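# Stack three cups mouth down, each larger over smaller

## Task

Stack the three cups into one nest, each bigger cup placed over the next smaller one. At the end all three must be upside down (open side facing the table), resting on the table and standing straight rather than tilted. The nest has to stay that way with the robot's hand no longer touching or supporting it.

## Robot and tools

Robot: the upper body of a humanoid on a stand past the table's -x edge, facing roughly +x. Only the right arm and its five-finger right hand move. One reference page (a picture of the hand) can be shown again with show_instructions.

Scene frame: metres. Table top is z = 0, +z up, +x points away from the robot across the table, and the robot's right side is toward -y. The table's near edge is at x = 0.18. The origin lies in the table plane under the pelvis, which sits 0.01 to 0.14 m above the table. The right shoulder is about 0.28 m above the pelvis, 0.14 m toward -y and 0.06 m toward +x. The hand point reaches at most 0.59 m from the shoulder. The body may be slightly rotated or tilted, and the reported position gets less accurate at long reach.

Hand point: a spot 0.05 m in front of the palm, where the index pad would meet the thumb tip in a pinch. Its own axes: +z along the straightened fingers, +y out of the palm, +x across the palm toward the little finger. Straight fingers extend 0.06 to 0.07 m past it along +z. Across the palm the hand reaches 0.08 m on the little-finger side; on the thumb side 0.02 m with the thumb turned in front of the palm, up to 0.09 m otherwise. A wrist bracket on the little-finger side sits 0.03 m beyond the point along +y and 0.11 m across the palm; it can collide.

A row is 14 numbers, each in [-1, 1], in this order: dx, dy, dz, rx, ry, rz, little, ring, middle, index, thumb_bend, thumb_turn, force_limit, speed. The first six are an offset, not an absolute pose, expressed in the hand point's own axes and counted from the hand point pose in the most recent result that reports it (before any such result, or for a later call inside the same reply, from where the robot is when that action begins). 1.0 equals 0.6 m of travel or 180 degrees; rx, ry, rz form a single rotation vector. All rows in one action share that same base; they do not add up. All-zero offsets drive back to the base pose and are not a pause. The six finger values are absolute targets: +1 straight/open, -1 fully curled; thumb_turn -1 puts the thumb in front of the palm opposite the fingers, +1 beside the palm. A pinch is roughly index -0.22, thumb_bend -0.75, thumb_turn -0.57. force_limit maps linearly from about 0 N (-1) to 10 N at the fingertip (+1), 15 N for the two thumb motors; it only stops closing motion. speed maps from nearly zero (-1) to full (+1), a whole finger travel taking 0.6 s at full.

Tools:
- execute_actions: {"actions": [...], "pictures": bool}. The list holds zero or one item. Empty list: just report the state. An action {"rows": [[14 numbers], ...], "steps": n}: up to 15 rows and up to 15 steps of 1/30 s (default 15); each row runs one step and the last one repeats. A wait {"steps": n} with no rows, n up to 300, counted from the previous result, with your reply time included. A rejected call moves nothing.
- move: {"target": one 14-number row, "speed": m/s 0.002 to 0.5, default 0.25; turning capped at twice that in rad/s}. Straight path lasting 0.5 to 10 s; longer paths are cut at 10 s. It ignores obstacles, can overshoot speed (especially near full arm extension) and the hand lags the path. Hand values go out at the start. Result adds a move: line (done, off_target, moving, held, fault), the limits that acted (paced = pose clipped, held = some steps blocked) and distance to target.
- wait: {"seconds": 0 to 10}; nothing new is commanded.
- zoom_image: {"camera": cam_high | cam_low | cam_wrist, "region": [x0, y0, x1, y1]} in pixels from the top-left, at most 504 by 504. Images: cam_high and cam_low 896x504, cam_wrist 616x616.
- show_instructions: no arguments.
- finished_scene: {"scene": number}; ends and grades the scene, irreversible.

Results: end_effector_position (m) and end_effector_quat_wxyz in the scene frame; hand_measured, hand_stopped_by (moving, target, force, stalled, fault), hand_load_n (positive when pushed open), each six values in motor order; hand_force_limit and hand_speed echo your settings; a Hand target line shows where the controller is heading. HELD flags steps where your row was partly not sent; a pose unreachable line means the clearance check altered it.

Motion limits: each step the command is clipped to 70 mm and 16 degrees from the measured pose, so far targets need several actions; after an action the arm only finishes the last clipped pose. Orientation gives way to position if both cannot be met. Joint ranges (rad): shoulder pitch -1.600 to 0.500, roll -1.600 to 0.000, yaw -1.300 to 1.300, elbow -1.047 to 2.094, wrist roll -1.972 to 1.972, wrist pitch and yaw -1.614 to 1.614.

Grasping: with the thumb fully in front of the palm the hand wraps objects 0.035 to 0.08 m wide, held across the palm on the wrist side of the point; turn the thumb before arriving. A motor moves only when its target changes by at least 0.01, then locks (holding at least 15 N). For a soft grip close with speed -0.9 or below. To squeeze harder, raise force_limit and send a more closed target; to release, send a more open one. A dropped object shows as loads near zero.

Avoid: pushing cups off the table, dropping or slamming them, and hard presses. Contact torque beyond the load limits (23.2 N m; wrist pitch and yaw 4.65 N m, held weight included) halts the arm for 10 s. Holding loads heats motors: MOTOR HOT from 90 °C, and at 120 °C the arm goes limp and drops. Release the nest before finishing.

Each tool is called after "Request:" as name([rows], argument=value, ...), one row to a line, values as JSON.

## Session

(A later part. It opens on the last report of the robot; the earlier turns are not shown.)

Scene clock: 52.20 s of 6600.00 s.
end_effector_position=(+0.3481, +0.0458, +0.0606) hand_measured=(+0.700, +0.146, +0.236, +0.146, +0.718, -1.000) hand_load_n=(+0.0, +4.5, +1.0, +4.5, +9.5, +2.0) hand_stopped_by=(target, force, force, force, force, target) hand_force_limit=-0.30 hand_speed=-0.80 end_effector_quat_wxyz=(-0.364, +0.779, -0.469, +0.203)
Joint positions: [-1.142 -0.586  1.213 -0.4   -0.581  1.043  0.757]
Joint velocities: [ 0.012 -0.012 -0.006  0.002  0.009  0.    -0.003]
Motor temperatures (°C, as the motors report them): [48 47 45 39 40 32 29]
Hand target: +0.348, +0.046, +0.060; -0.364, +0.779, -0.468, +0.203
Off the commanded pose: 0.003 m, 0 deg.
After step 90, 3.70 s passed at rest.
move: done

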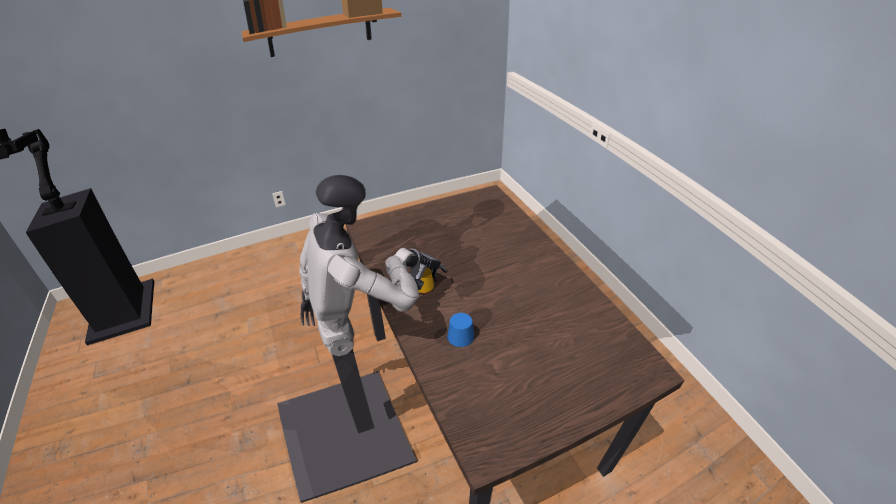

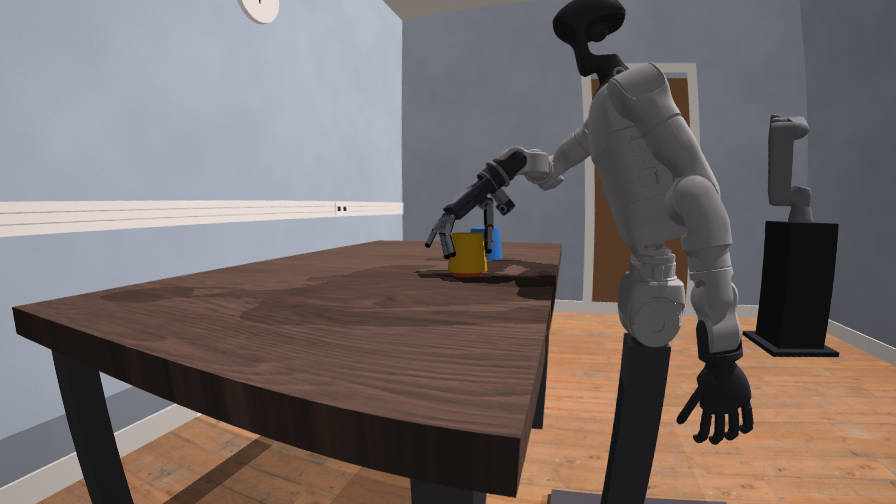

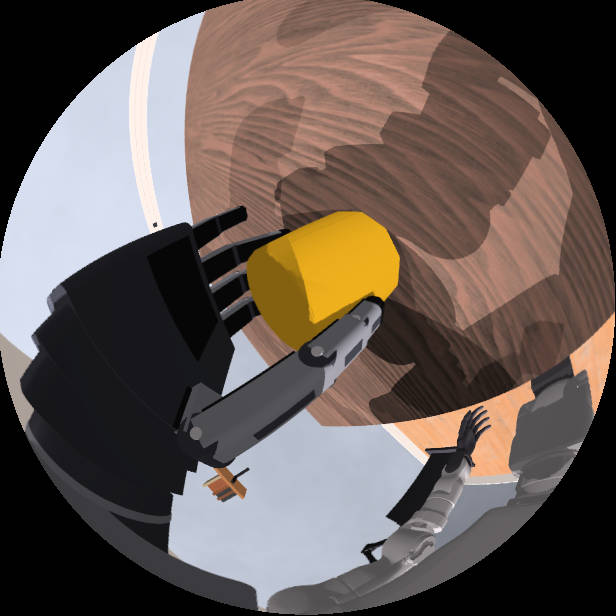

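Request:
move(target=[0.0017,0.007,0.0097,0,0,0,0.7,-0.5,-0.5,-0.5,-0.5,-1,-0.3,-0.8], speed=0.01)

Request:
move(target=[0,0,0,0,0,0,0.7,0.7,0.7,0.7,1,-1,-0.3,-0.6])

Request:
move(target=[-0.004,-0.104,-0.089,0,0,0,0.7,0.7,0.7,0.7,1,-1,-0.3,-0.6], speed=0.1)

Request:
move(target=[0.403,0.1145,-0.153,0,0,0,0.7,0.7,0.7,0.7,1,-1,-0.3,-0.6], speed=0.15)

Request:
zoom_image(camera="cam_low", region=[410, 170, 550, 290])

Scene clock: 64.80 s of 6600.00 s.
end_effector_position=(+0.3507, +0.0453, +0.0542) hand_measured=(+0.700, +0.146, +0.236, +0.146, +0.718, -1.000) hand_load_n=(+0.0, +4.5, +1.0, +4.5, +9.5, +2.0) hand_stopped_by=(target, force, force, force, force, target) hand_force_limit=-0.30 hand_speed=-0.80 end_effector_quat_wxyz=(-0.364, +0.779, -0.468, +0.205)
Joint positions: [-1.125 -0.579  1.213 -0.367 -0.581  1.015  0.731]
Joint velocities: [-0.003  0.002 -0.014  0.    -0.005 -0.002  0.   ]
Motor temperatures (°C, as the motors report them): [49 45 45 39 40 32 29]
Hand target: +0.350, +0.046, +0.054; -0.364, +0.779, -0.469, +0.203
Off the commanded pose: 0.001 m, 0 deg.
After step 90, 8.67 s passed at rest.
move: done

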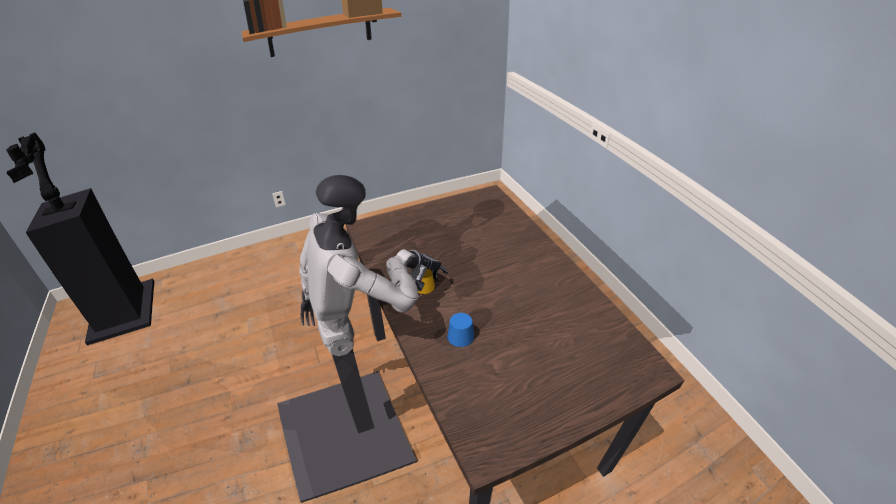

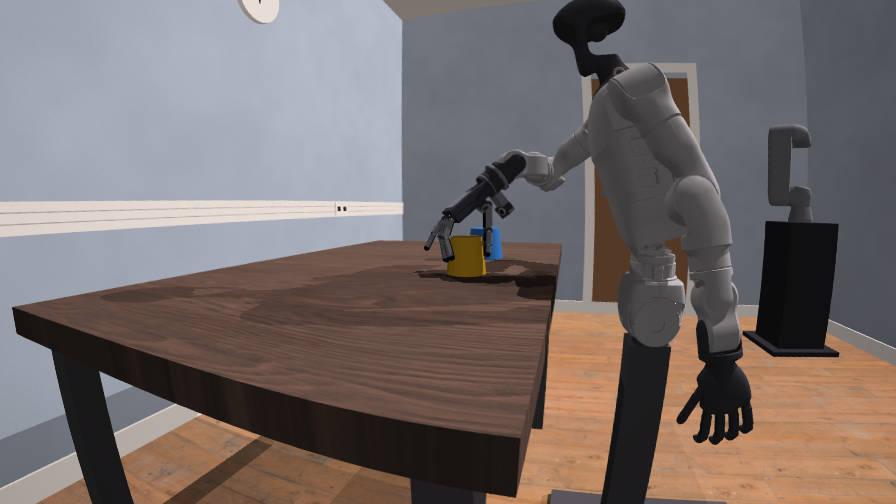

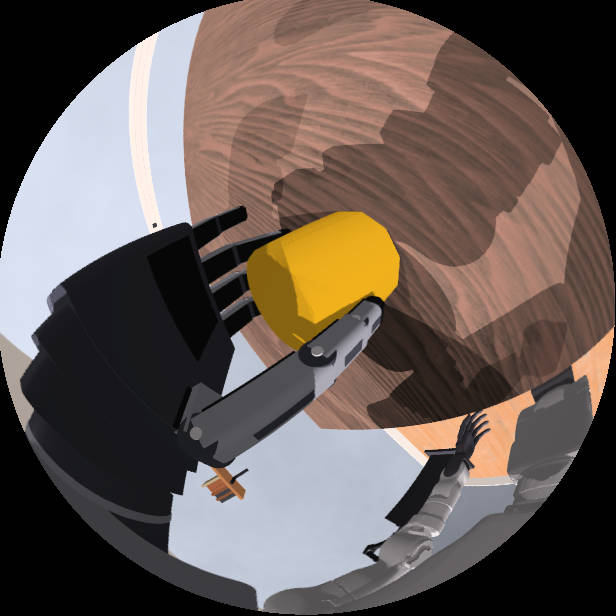

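Scene clock: 65.90 s of 6600.00 s.
end_effector_position=(+0.3507, +0.0453, +0.0542) hand_measured=(+0.700, +0.700, +0.700, +0.700, +1.000, -1.000) hand_load_n=(+0.0, +0.0, +0.0, +0.0, +0.0, +0.0) hand_stopped_by=(target, target, target, target, target, target) hand_force_limit=-0.30 hand_speed=-0.60 end_effector_quat_wxyz=(-0.364, +0.779, -0.468, +0.205)
Joint positions: [-1.125 -0.579  1.213 -0.367 -0.581  1.015  0.731]
Joint velocities: [ 0.     0.002 -0.023 -0.002 -0.002  0.     0.   ]
Motor temperatures (°C, as the motors report them): [49 45 45 39 40 32 29]
Hand target: +0.351, +0.045, +0.054; -0.364, +0.779, -0.468, +0.205
Off the commanded pose: 0.000 m, 0 deg.
move: done

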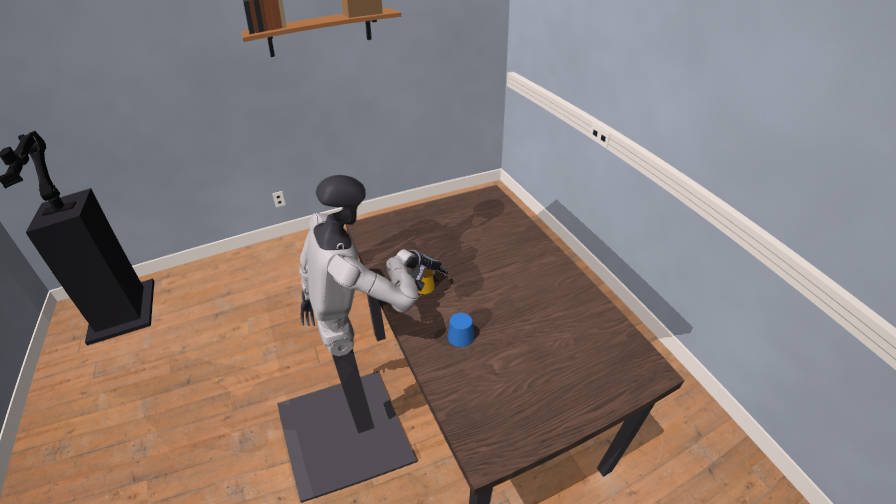

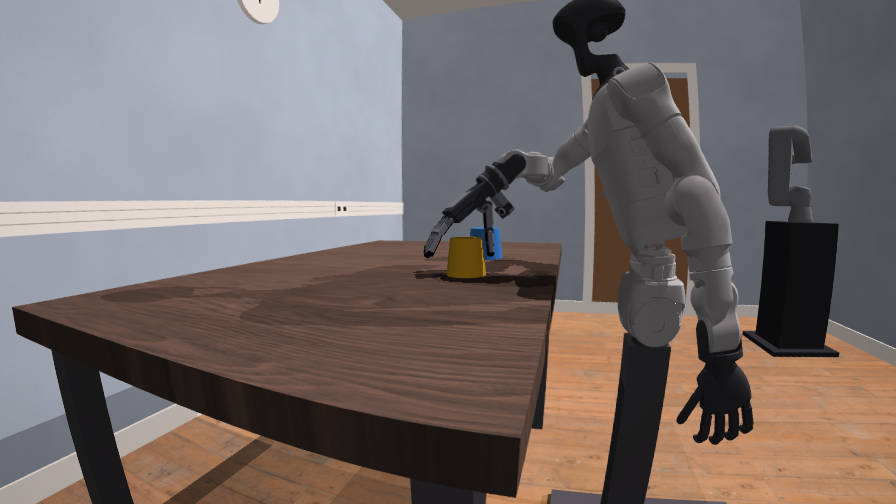

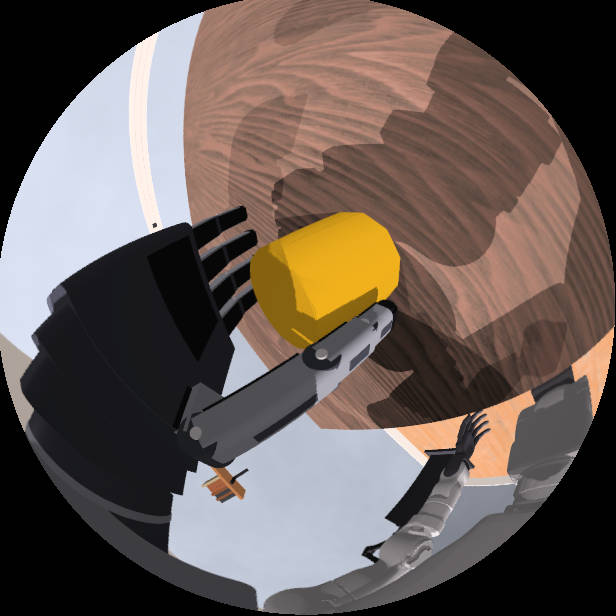

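Scene clock: 67.03 s of 6600.00 s.
end_effector_position=(+0.3487, +0.0452, +0.1375) hand_measured=(+0.700, +0.700, +0.700, +0.700, +1.000, -1.000) hand_load_n=(+0.0, +0.0, +0.0, +0.0, +0.0, +0.0) hand_stopped_by=(target, target, target, target, target, target) hand_force_limit=-0.30 hand_speed=-0.60 end_effector_quat_wxyz=(-0.365, +0.778, -0.466, +0.208)
Joint positions: [-1.389 -0.653  1.129 -0.552 -0.57   1.173  1.057]
Joint velocities: [-0.006  0.012 -0.005  0.014 -0.006  0.     0.01 ]
Motor temperatures (°C, as the motors report them): [50 45 45 39 40 32 29]
Hand target: +0.348, +0.044, +0.137; -0.363, +0.779, -0.468, +0.206
Off the commanded pose: 0.002 m, 0 deg.
move: done

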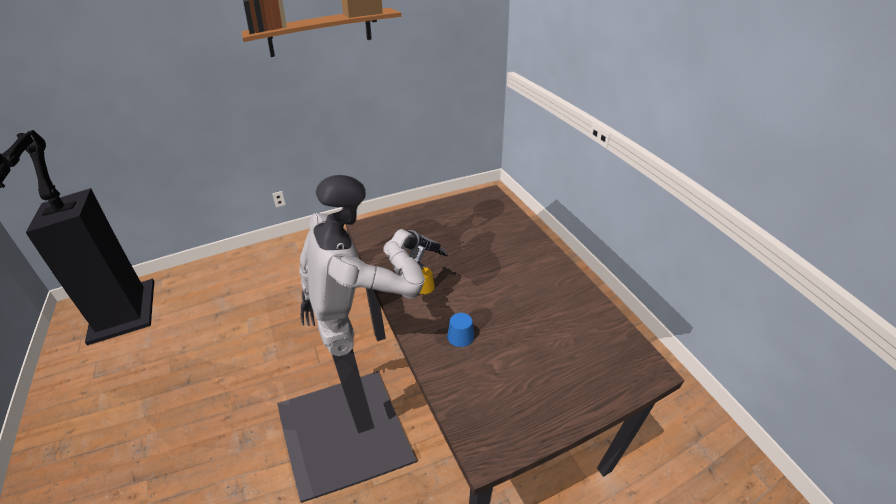

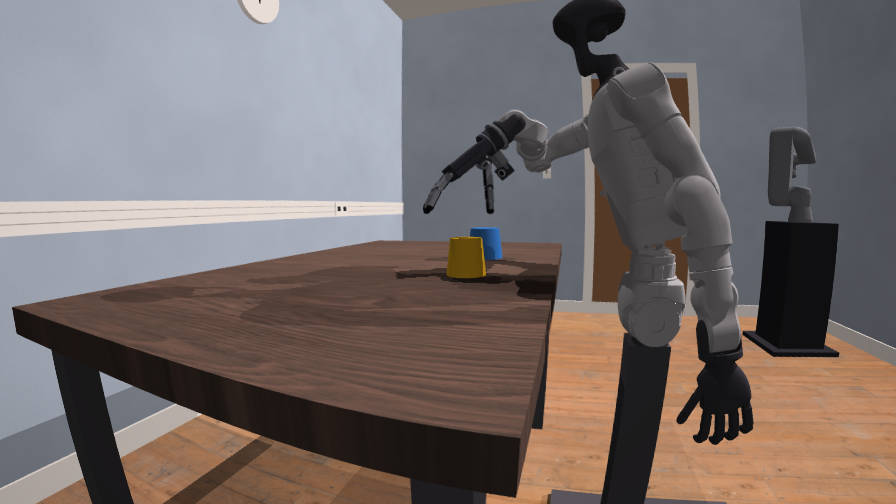

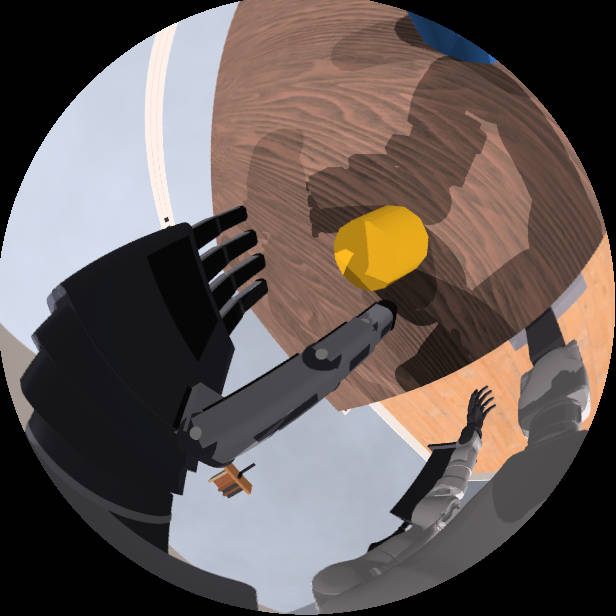

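Scene clock: 69.27 s of 6600.00 s.
end_effector_position=(+0.3673, -0.2135, +0.1444) hand_measured=(+0.700, +0.700, +0.700, +0.700, +1.000, -1.000) hand_load_n=(+0.0, +0.0, +0.0, +0.0, +0.0, +0.0) hand_stopped_by=(target, target, target, target, target, target) hand_force_limit=-0.30 hand_speed=-0.60 end_effector_quat_wxyz=(-0.380, +0.773, -0.462, +0.211)
Joint positions: [-0.546 -1.595  0.37   0.145  0.03  -0.492  0.579]
Joint velocities: [ 0.     0.008 -0.002 -0.003 -0.012  0.     0.004]
Motor temperatures (°C, as the motors report them): [49 46 45 39 40 32 29]
Hand target: +0.367, -0.214, +0.143; -0.378, +0.774, -0.462, +0.210
Off the commanded pose: 0.010 m, 2 deg.
move: off_target

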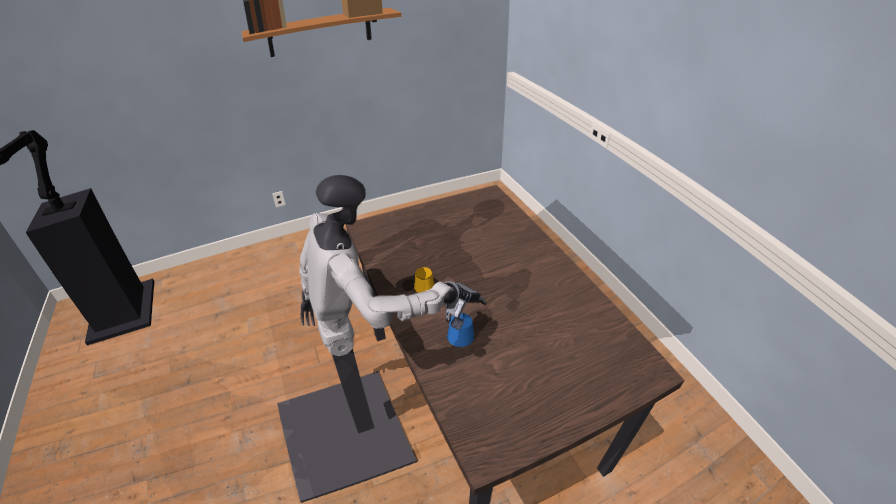

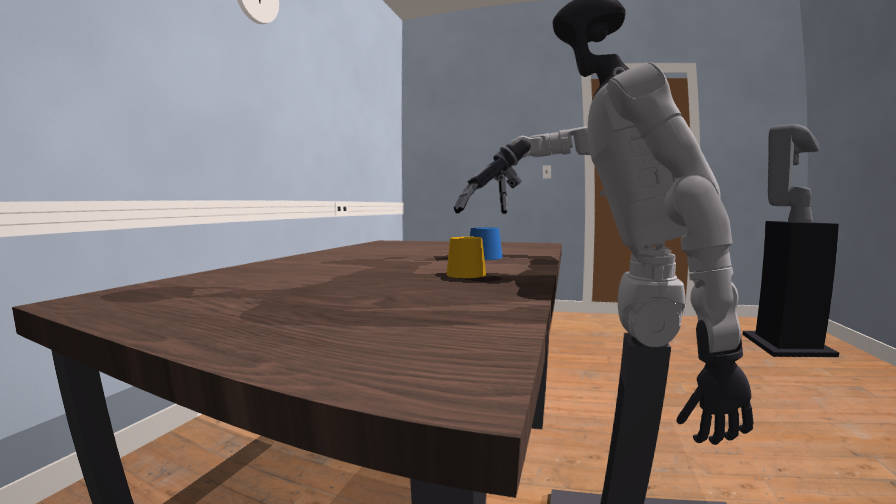

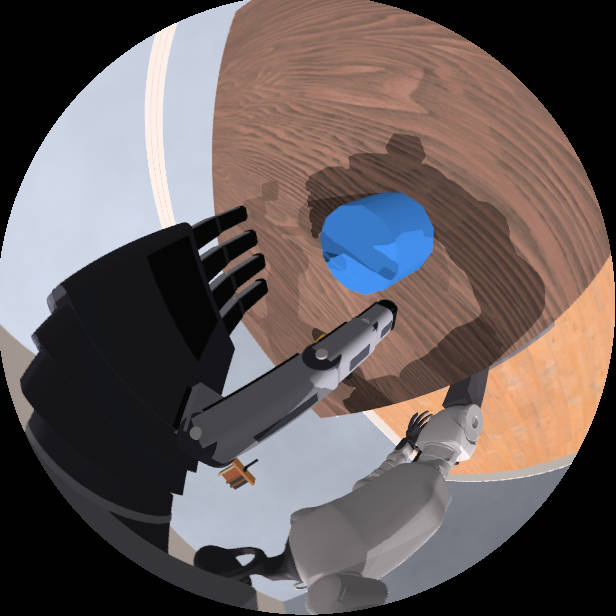

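Region (410, 170, 550, 290) of cam_low's 896x504 image, scaled by 3.600, with more detail than that image has; it fills the top 432 rows of this view, and the rest is white.

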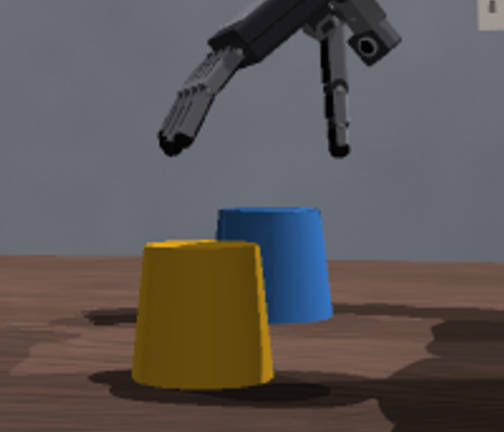

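Request:
move(target=[0.012,0.123,0.0725,0,0,0,0.7,0.7,0.7,0.7,1,-1,-0.3,-0.6], speed=0.05)

Request:
zoom_image(camera="cam_low", region=[410, 170, 550, 290])

Scene clock: 78.20 s of 6600.00 s.
end_effector_position=(+0.3634, -0.2243, +0.0618) hand_measured=(+0.700, +0.700, +0.700, +0.700, +1.000, -1.000) hand_load_n=(+0.0, +0.0, +0.0, +0.0, +0.0, +0.0) hand_stopped_by=(target, target, target, target, target, target) hand_force_limit=-0.30 hand_speed=-0.60 end_effector_quat_wxyz=(-0.383, +0.770, -0.464, +0.214)
Joint positions: [-0.483 -1.378  0.478  0.316 -0.262 -0.563  0.316]
Joint velocities: [ 0.009  0.     0.009  0.    -0.018 -0.001  0.   ]
Motor temperatures (°C, as the motors report them): [48 49 45 39 40 32 29]
Hand target: +0.363, -0.225, +0.060; -0.381, +0.772, -0.463, +0.213
Off the commanded pose: 0.005 m, 1 deg.
After step 90, 3.90 s passed at rest.
move: off_target

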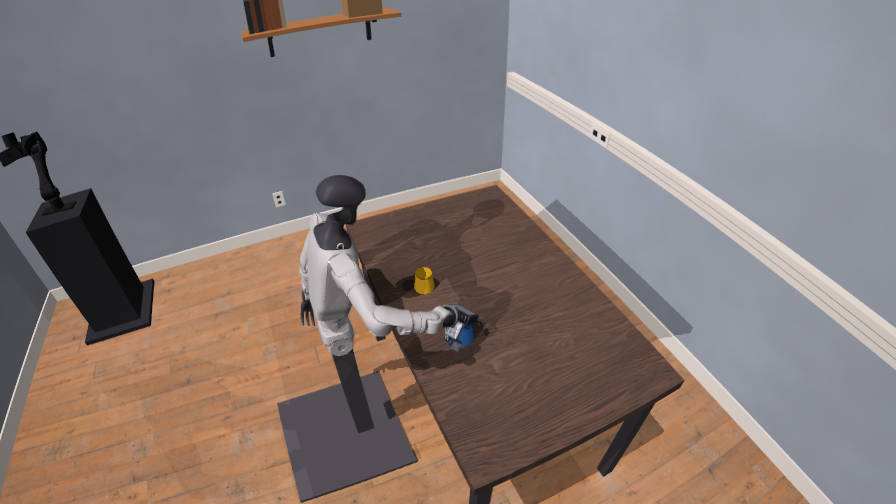

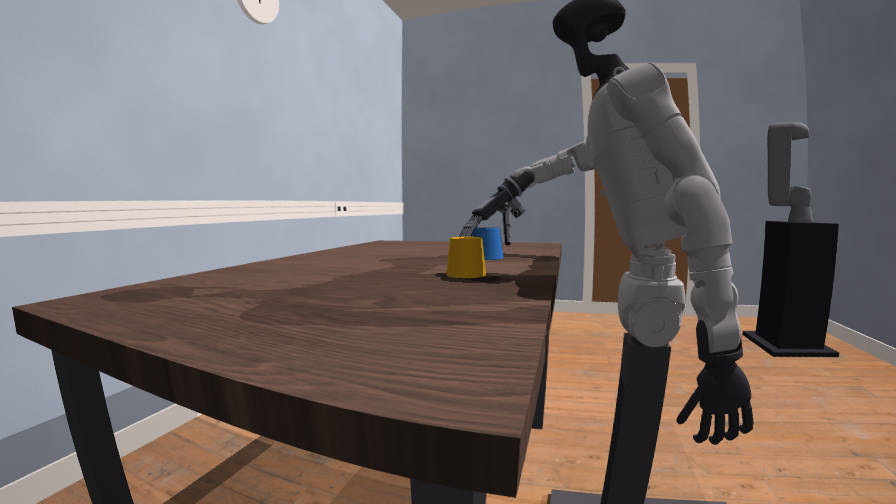

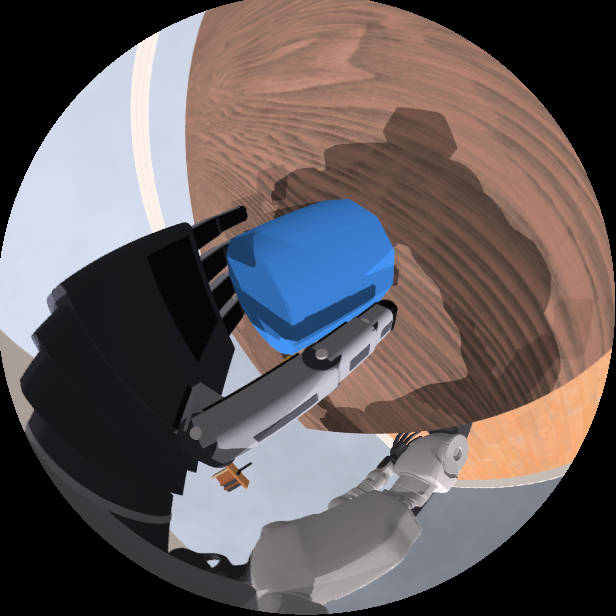

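Region (410, 170, 550, 290) of cam_low's 896x504 image, scaled by 3.600, with more detail than that image has; it fills the top 432 rows of this view, and the rest is white.

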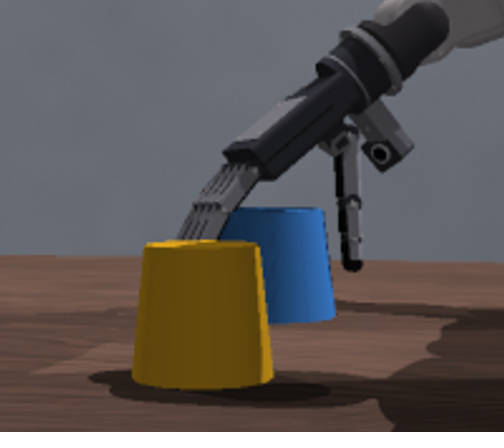

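Request:
move(target=[0,0,0,0,0,0,0.7,-0.5,-0.5,-0.5,-0.5,-1,-0.3,-0.8])

Scene clock: 81.33 s of 6600.00 s.
end_effector_position=(+0.3637, -0.2243, +0.0622) hand_measured=(+0.700, +0.324, +0.370, +0.302, +0.816, -1.000) hand_load_n=(+0.0, +2.5, +2.0, +4.0, +8.5, +1.0) hand_stopped_by=(target, force, force, force, force, target) hand_force_limit=-0.30 hand_speed=-0.80 end_effector_quat_wxyz=(-0.383, +0.770, -0.463, +0.214)
Joint positions: [-0.484 -1.378  0.478  0.316 -0.262 -0.564  0.316]
Joint velocities: [ 0.    -0.002  0.     0.003 -0.002  0.     0.   ]
Motor temperatures (°C, as the motors report them): [48 49 45 39 40 32 29]
Hand target: +0.363, -0.224, +0.062; -0.383, +0.770, -0.464, +0.214
Off the commanded pose: 0.001 m, 0 deg.
move: done

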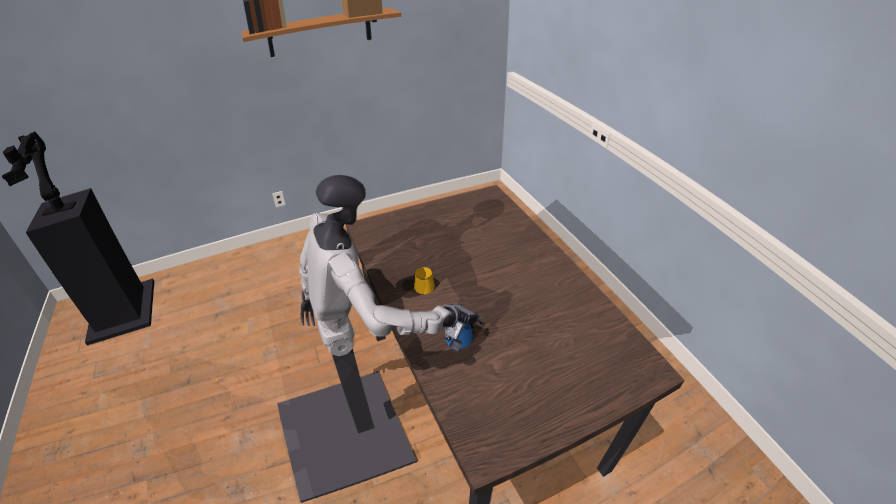

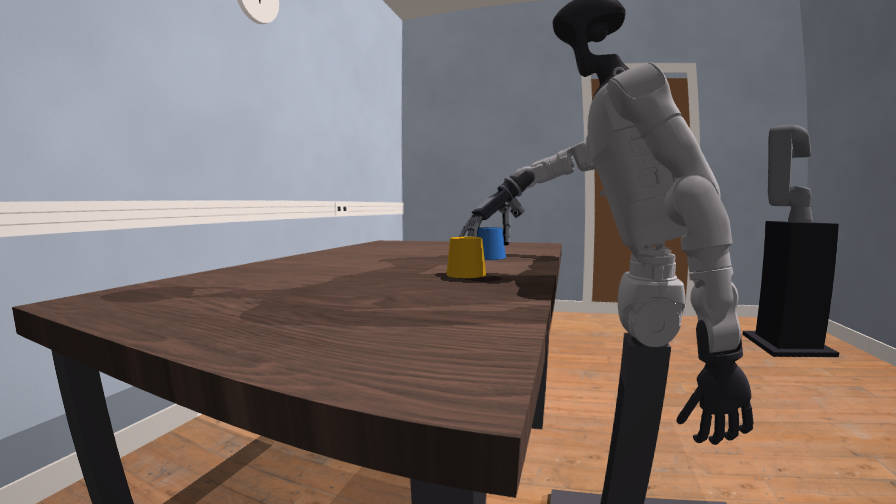

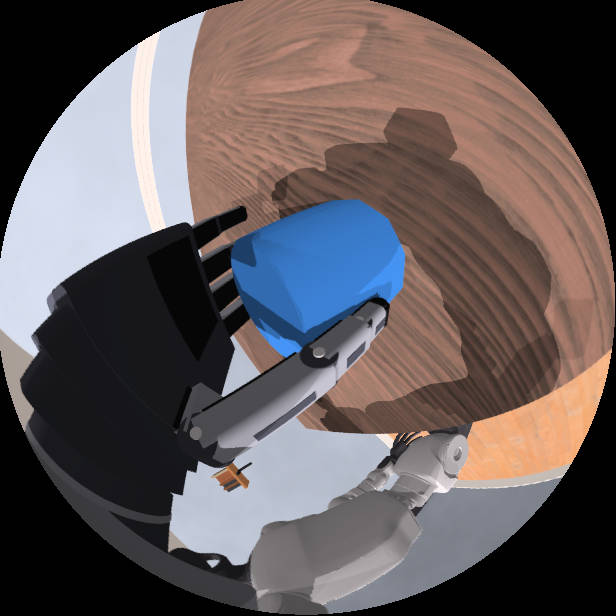

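Request:
move(target=[-0.207,-0.176,-0.019,0,0,0,0.7,-0.5,-0.5,-0.5,-0.5,-1,-0.3,-0.8], speed=0.1)

Request:
move(target=[-0.208,-0.059,0.075,0,0,0,0.7,-0.5,-0.5,-0.5,-0.5,-1,-0.3,-0.8], speed=0.1)

Request:
zoom_image(camera="cam_high", region=[380, 230, 480, 320])

Request:
zoom_image(camera="cam_low", region=[410, 180, 530, 290])

Scene clock: 89.80 s of 6600.00 s.
end_effector_position=(+0.3468, -0.0919, +0.1489) hand_measured=(+0.700, +0.324, +0.370, +0.302, +0.816, -1.000) hand_load_n=(+0.0, +2.5, +2.0, +4.0, +8.5, +1.0) hand_stopped_by=(target, force, force, force, force, target) hand_force_limit=-0.30 hand_speed=-0.80 end_effector_quat_wxyz=(-0.375, +0.775, -0.466, +0.205)
Joint positions: [-0.786 -1.371  0.469 -0.614 -0.107  0.431  0.791]
Joint velocities: [-0.011  0.002  0.     0.    -0.005  0.001  0.   ]
Motor temperatures (°C, as the motors report them): [47 51 45 39 40 32 29]
Hand target: +0.347, -0.092, +0.149; -0.374, +0.775, -0.465, +0.206
Off the commanded pose: 0.010 m, 2 deg.
After step 90, 3.40 s passed at rest.
move: off_target

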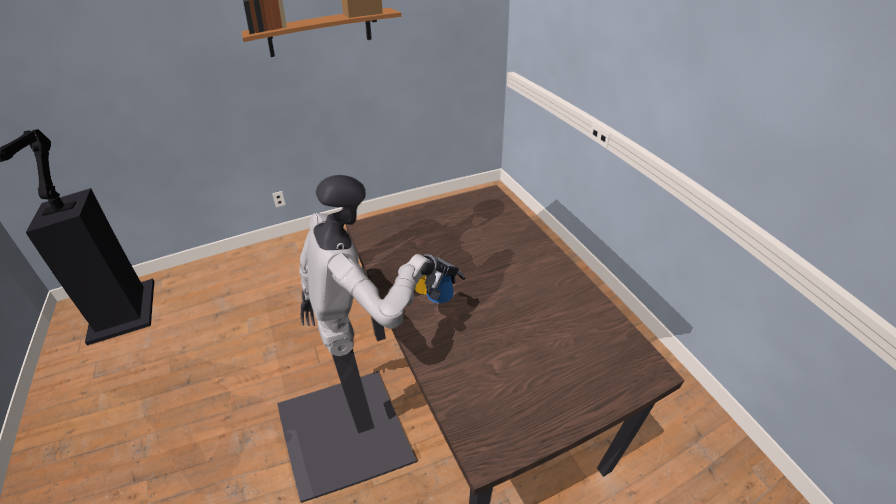

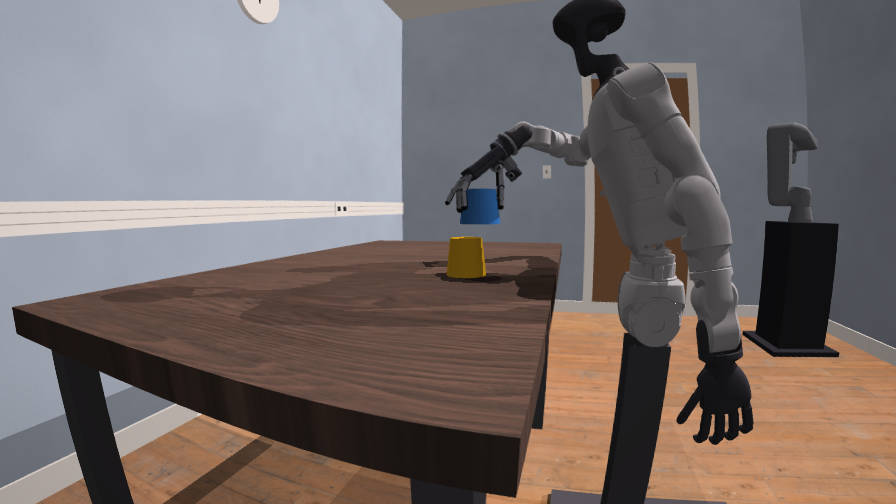

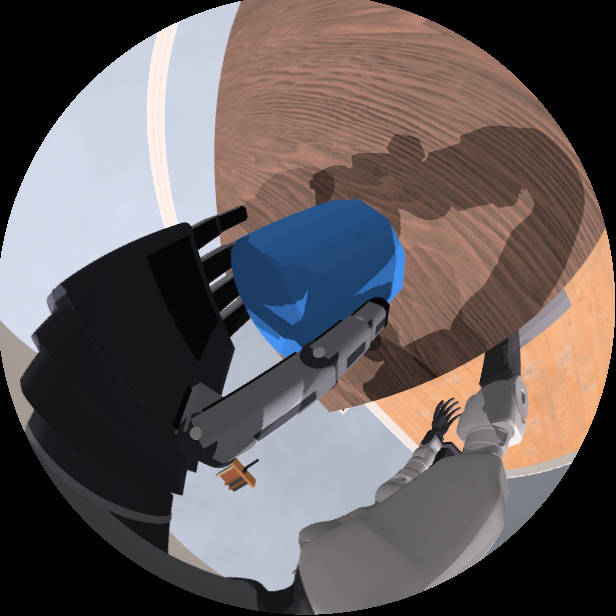

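Scene clock: 91.50 s of 6600.00 s.
end_effector_position=(+0.3387, +0.0403, +0.1503) hand_measured=(+0.700, +0.324, +0.370, +0.302, +0.816, -1.000) hand_load_n=(+0.0, +2.5, +2.0, +4.0, +8.5, +1.0) hand_stopped_by=(target, force, force, force, force, target) hand_force_limit=-0.30 hand_speed=-0.80 end_effector_quat_wxyz=(-0.370, +0.776, -0.468, +0.207)
Joint positions: [-1.433 -0.701  1.135 -0.654 -0.546  1.254  1.084]
Joint velocities: [ 0.021 -0.005  0.008  0.     0.     0.006  0.   ]
Motor temperatures (°C, as the motors report them): [47 50 45 39 40 32 29]
Hand target: +0.340, +0.040, +0.151; -0.370, +0.775, -0.469, +0.209
Off the commanded pose: 0.005 m, 1 deg.
move: off_target

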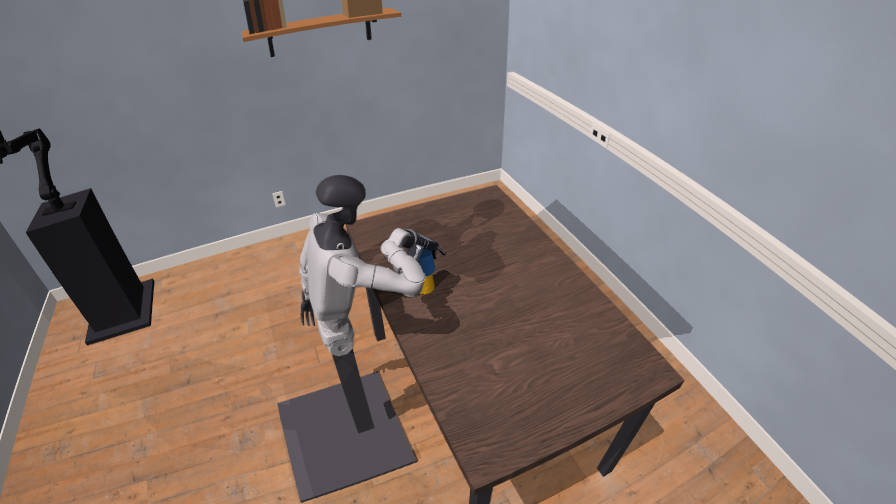

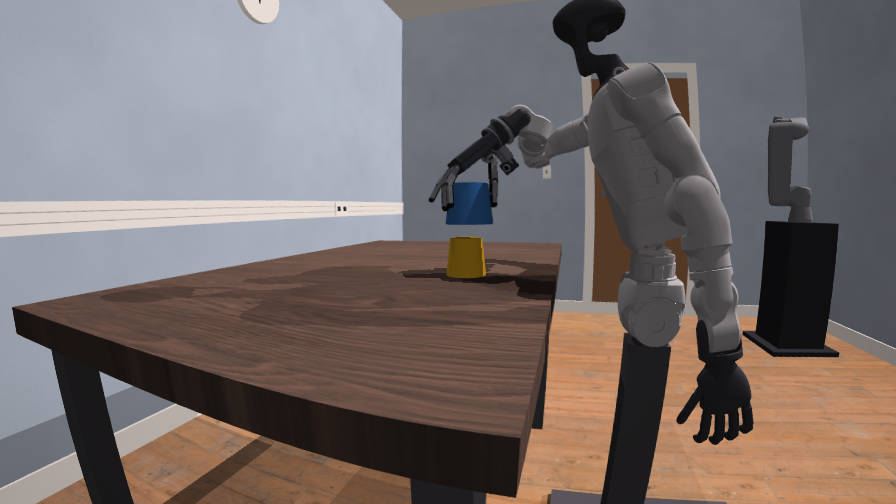

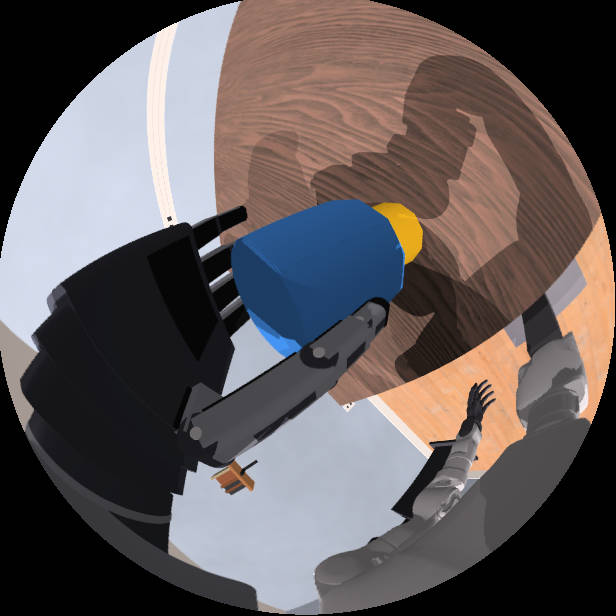

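Region (380, 230, 480, 320) of cam_high's 896x504 image, scaled by 5.040, with more detail than that image has; it fills the top 454 rows of this view, and the rest is white.

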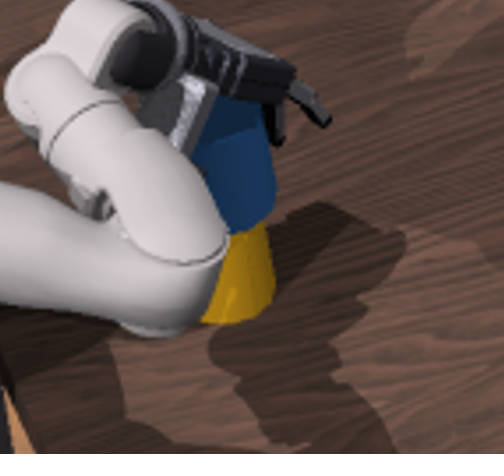

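Region (410, 180, 530, 290) of cam_low's 896x504 image, scaled by 4.200, with more detail than that image has; it fills the top 462 rows of this view, and the rest is white.

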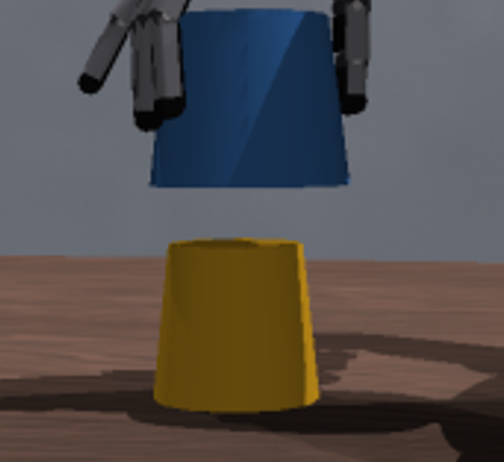

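Request:
move(target=[-0.006,0.0515,0.056,0,0,0,0.7,-0.5,-0.5,-0.5,-0.5,-1,-0.3,-0.8], speed=0.03)

Request:
zoom_image(camera="cam_high", region=[380, 230, 480, 320])

Request:
zoom_image(camera="cam_low", region=[410, 180, 530, 290])

Scene clock: 101.27 s of 6600.00 s.
end_effector_position=(+0.3432, +0.0477, +0.1059) hand_measured=(+0.700, +0.324, +0.370, +0.302, +0.816, -1.000) hand_load_n=(+0.0, +2.5, +2.0, +4.0, +8.5, +1.0) hand_stopped_by=(target, force, force, force, force, target) hand_force_limit=-0.30 hand_speed=-0.80 end_effector_quat_wxyz=(-0.370, +0.775, -0.469, +0.206)
Joint positions: [-1.303 -0.632  1.212 -0.553 -0.547  1.198  0.89 ]
Joint velocities: [ 0.003 -0.005  0.005  0.009  0.     0.    -0.005]
Motor temperatures (°C, as the motors report them): [49 48 45 39 40 32 29]
Hand target: +0.343, +0.048, +0.105; -0.370, +0.776, -0.468, +0.206
Off the commanded pose: 0.002 m, 0 deg.
After step 90, 4.97 s passed at rest.
move: done

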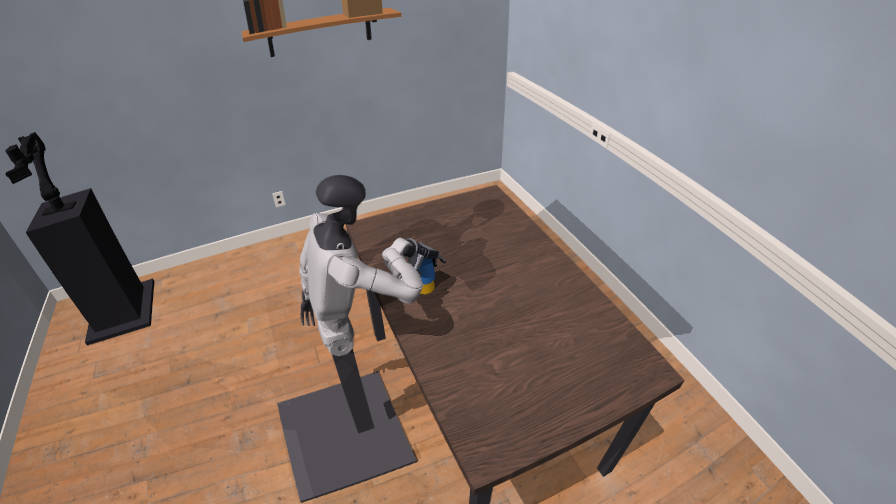

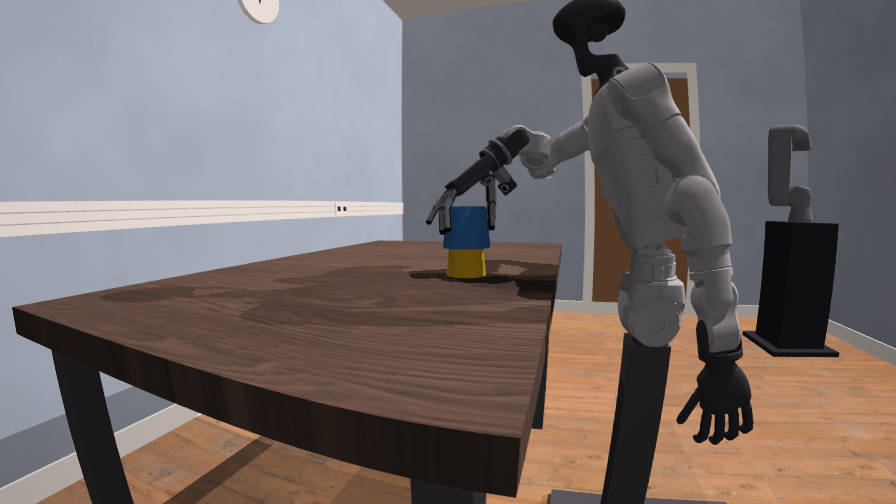

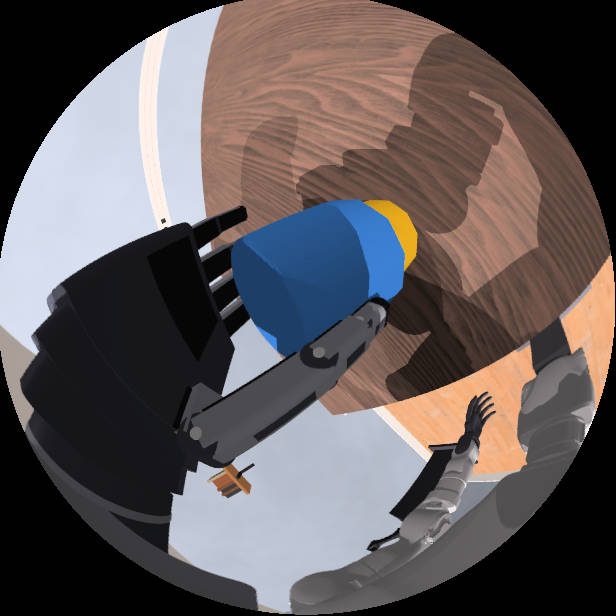

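Region (380, 230, 480, 320) of cam_high's 896x504 image, scaled by 5.040, with more detail than that image has; it fills the top 454 rows of this view, and the rest is white.

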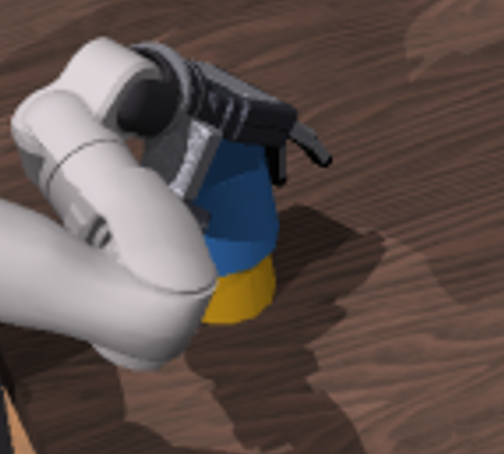

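Region (410, 180, 530, 290) of cam_low's 896x504 image, scaled by 4.200, with more detail than that image has; it fills the top 462 rows of this view, and the rest is white.

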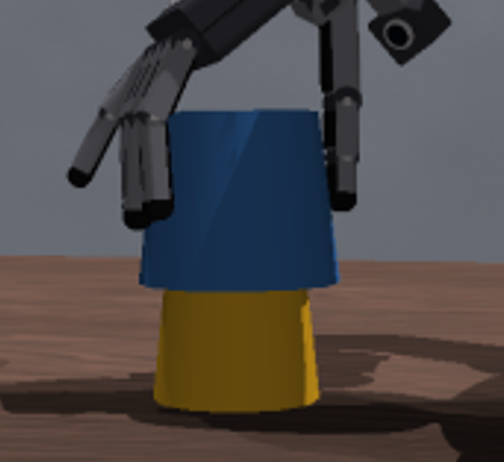

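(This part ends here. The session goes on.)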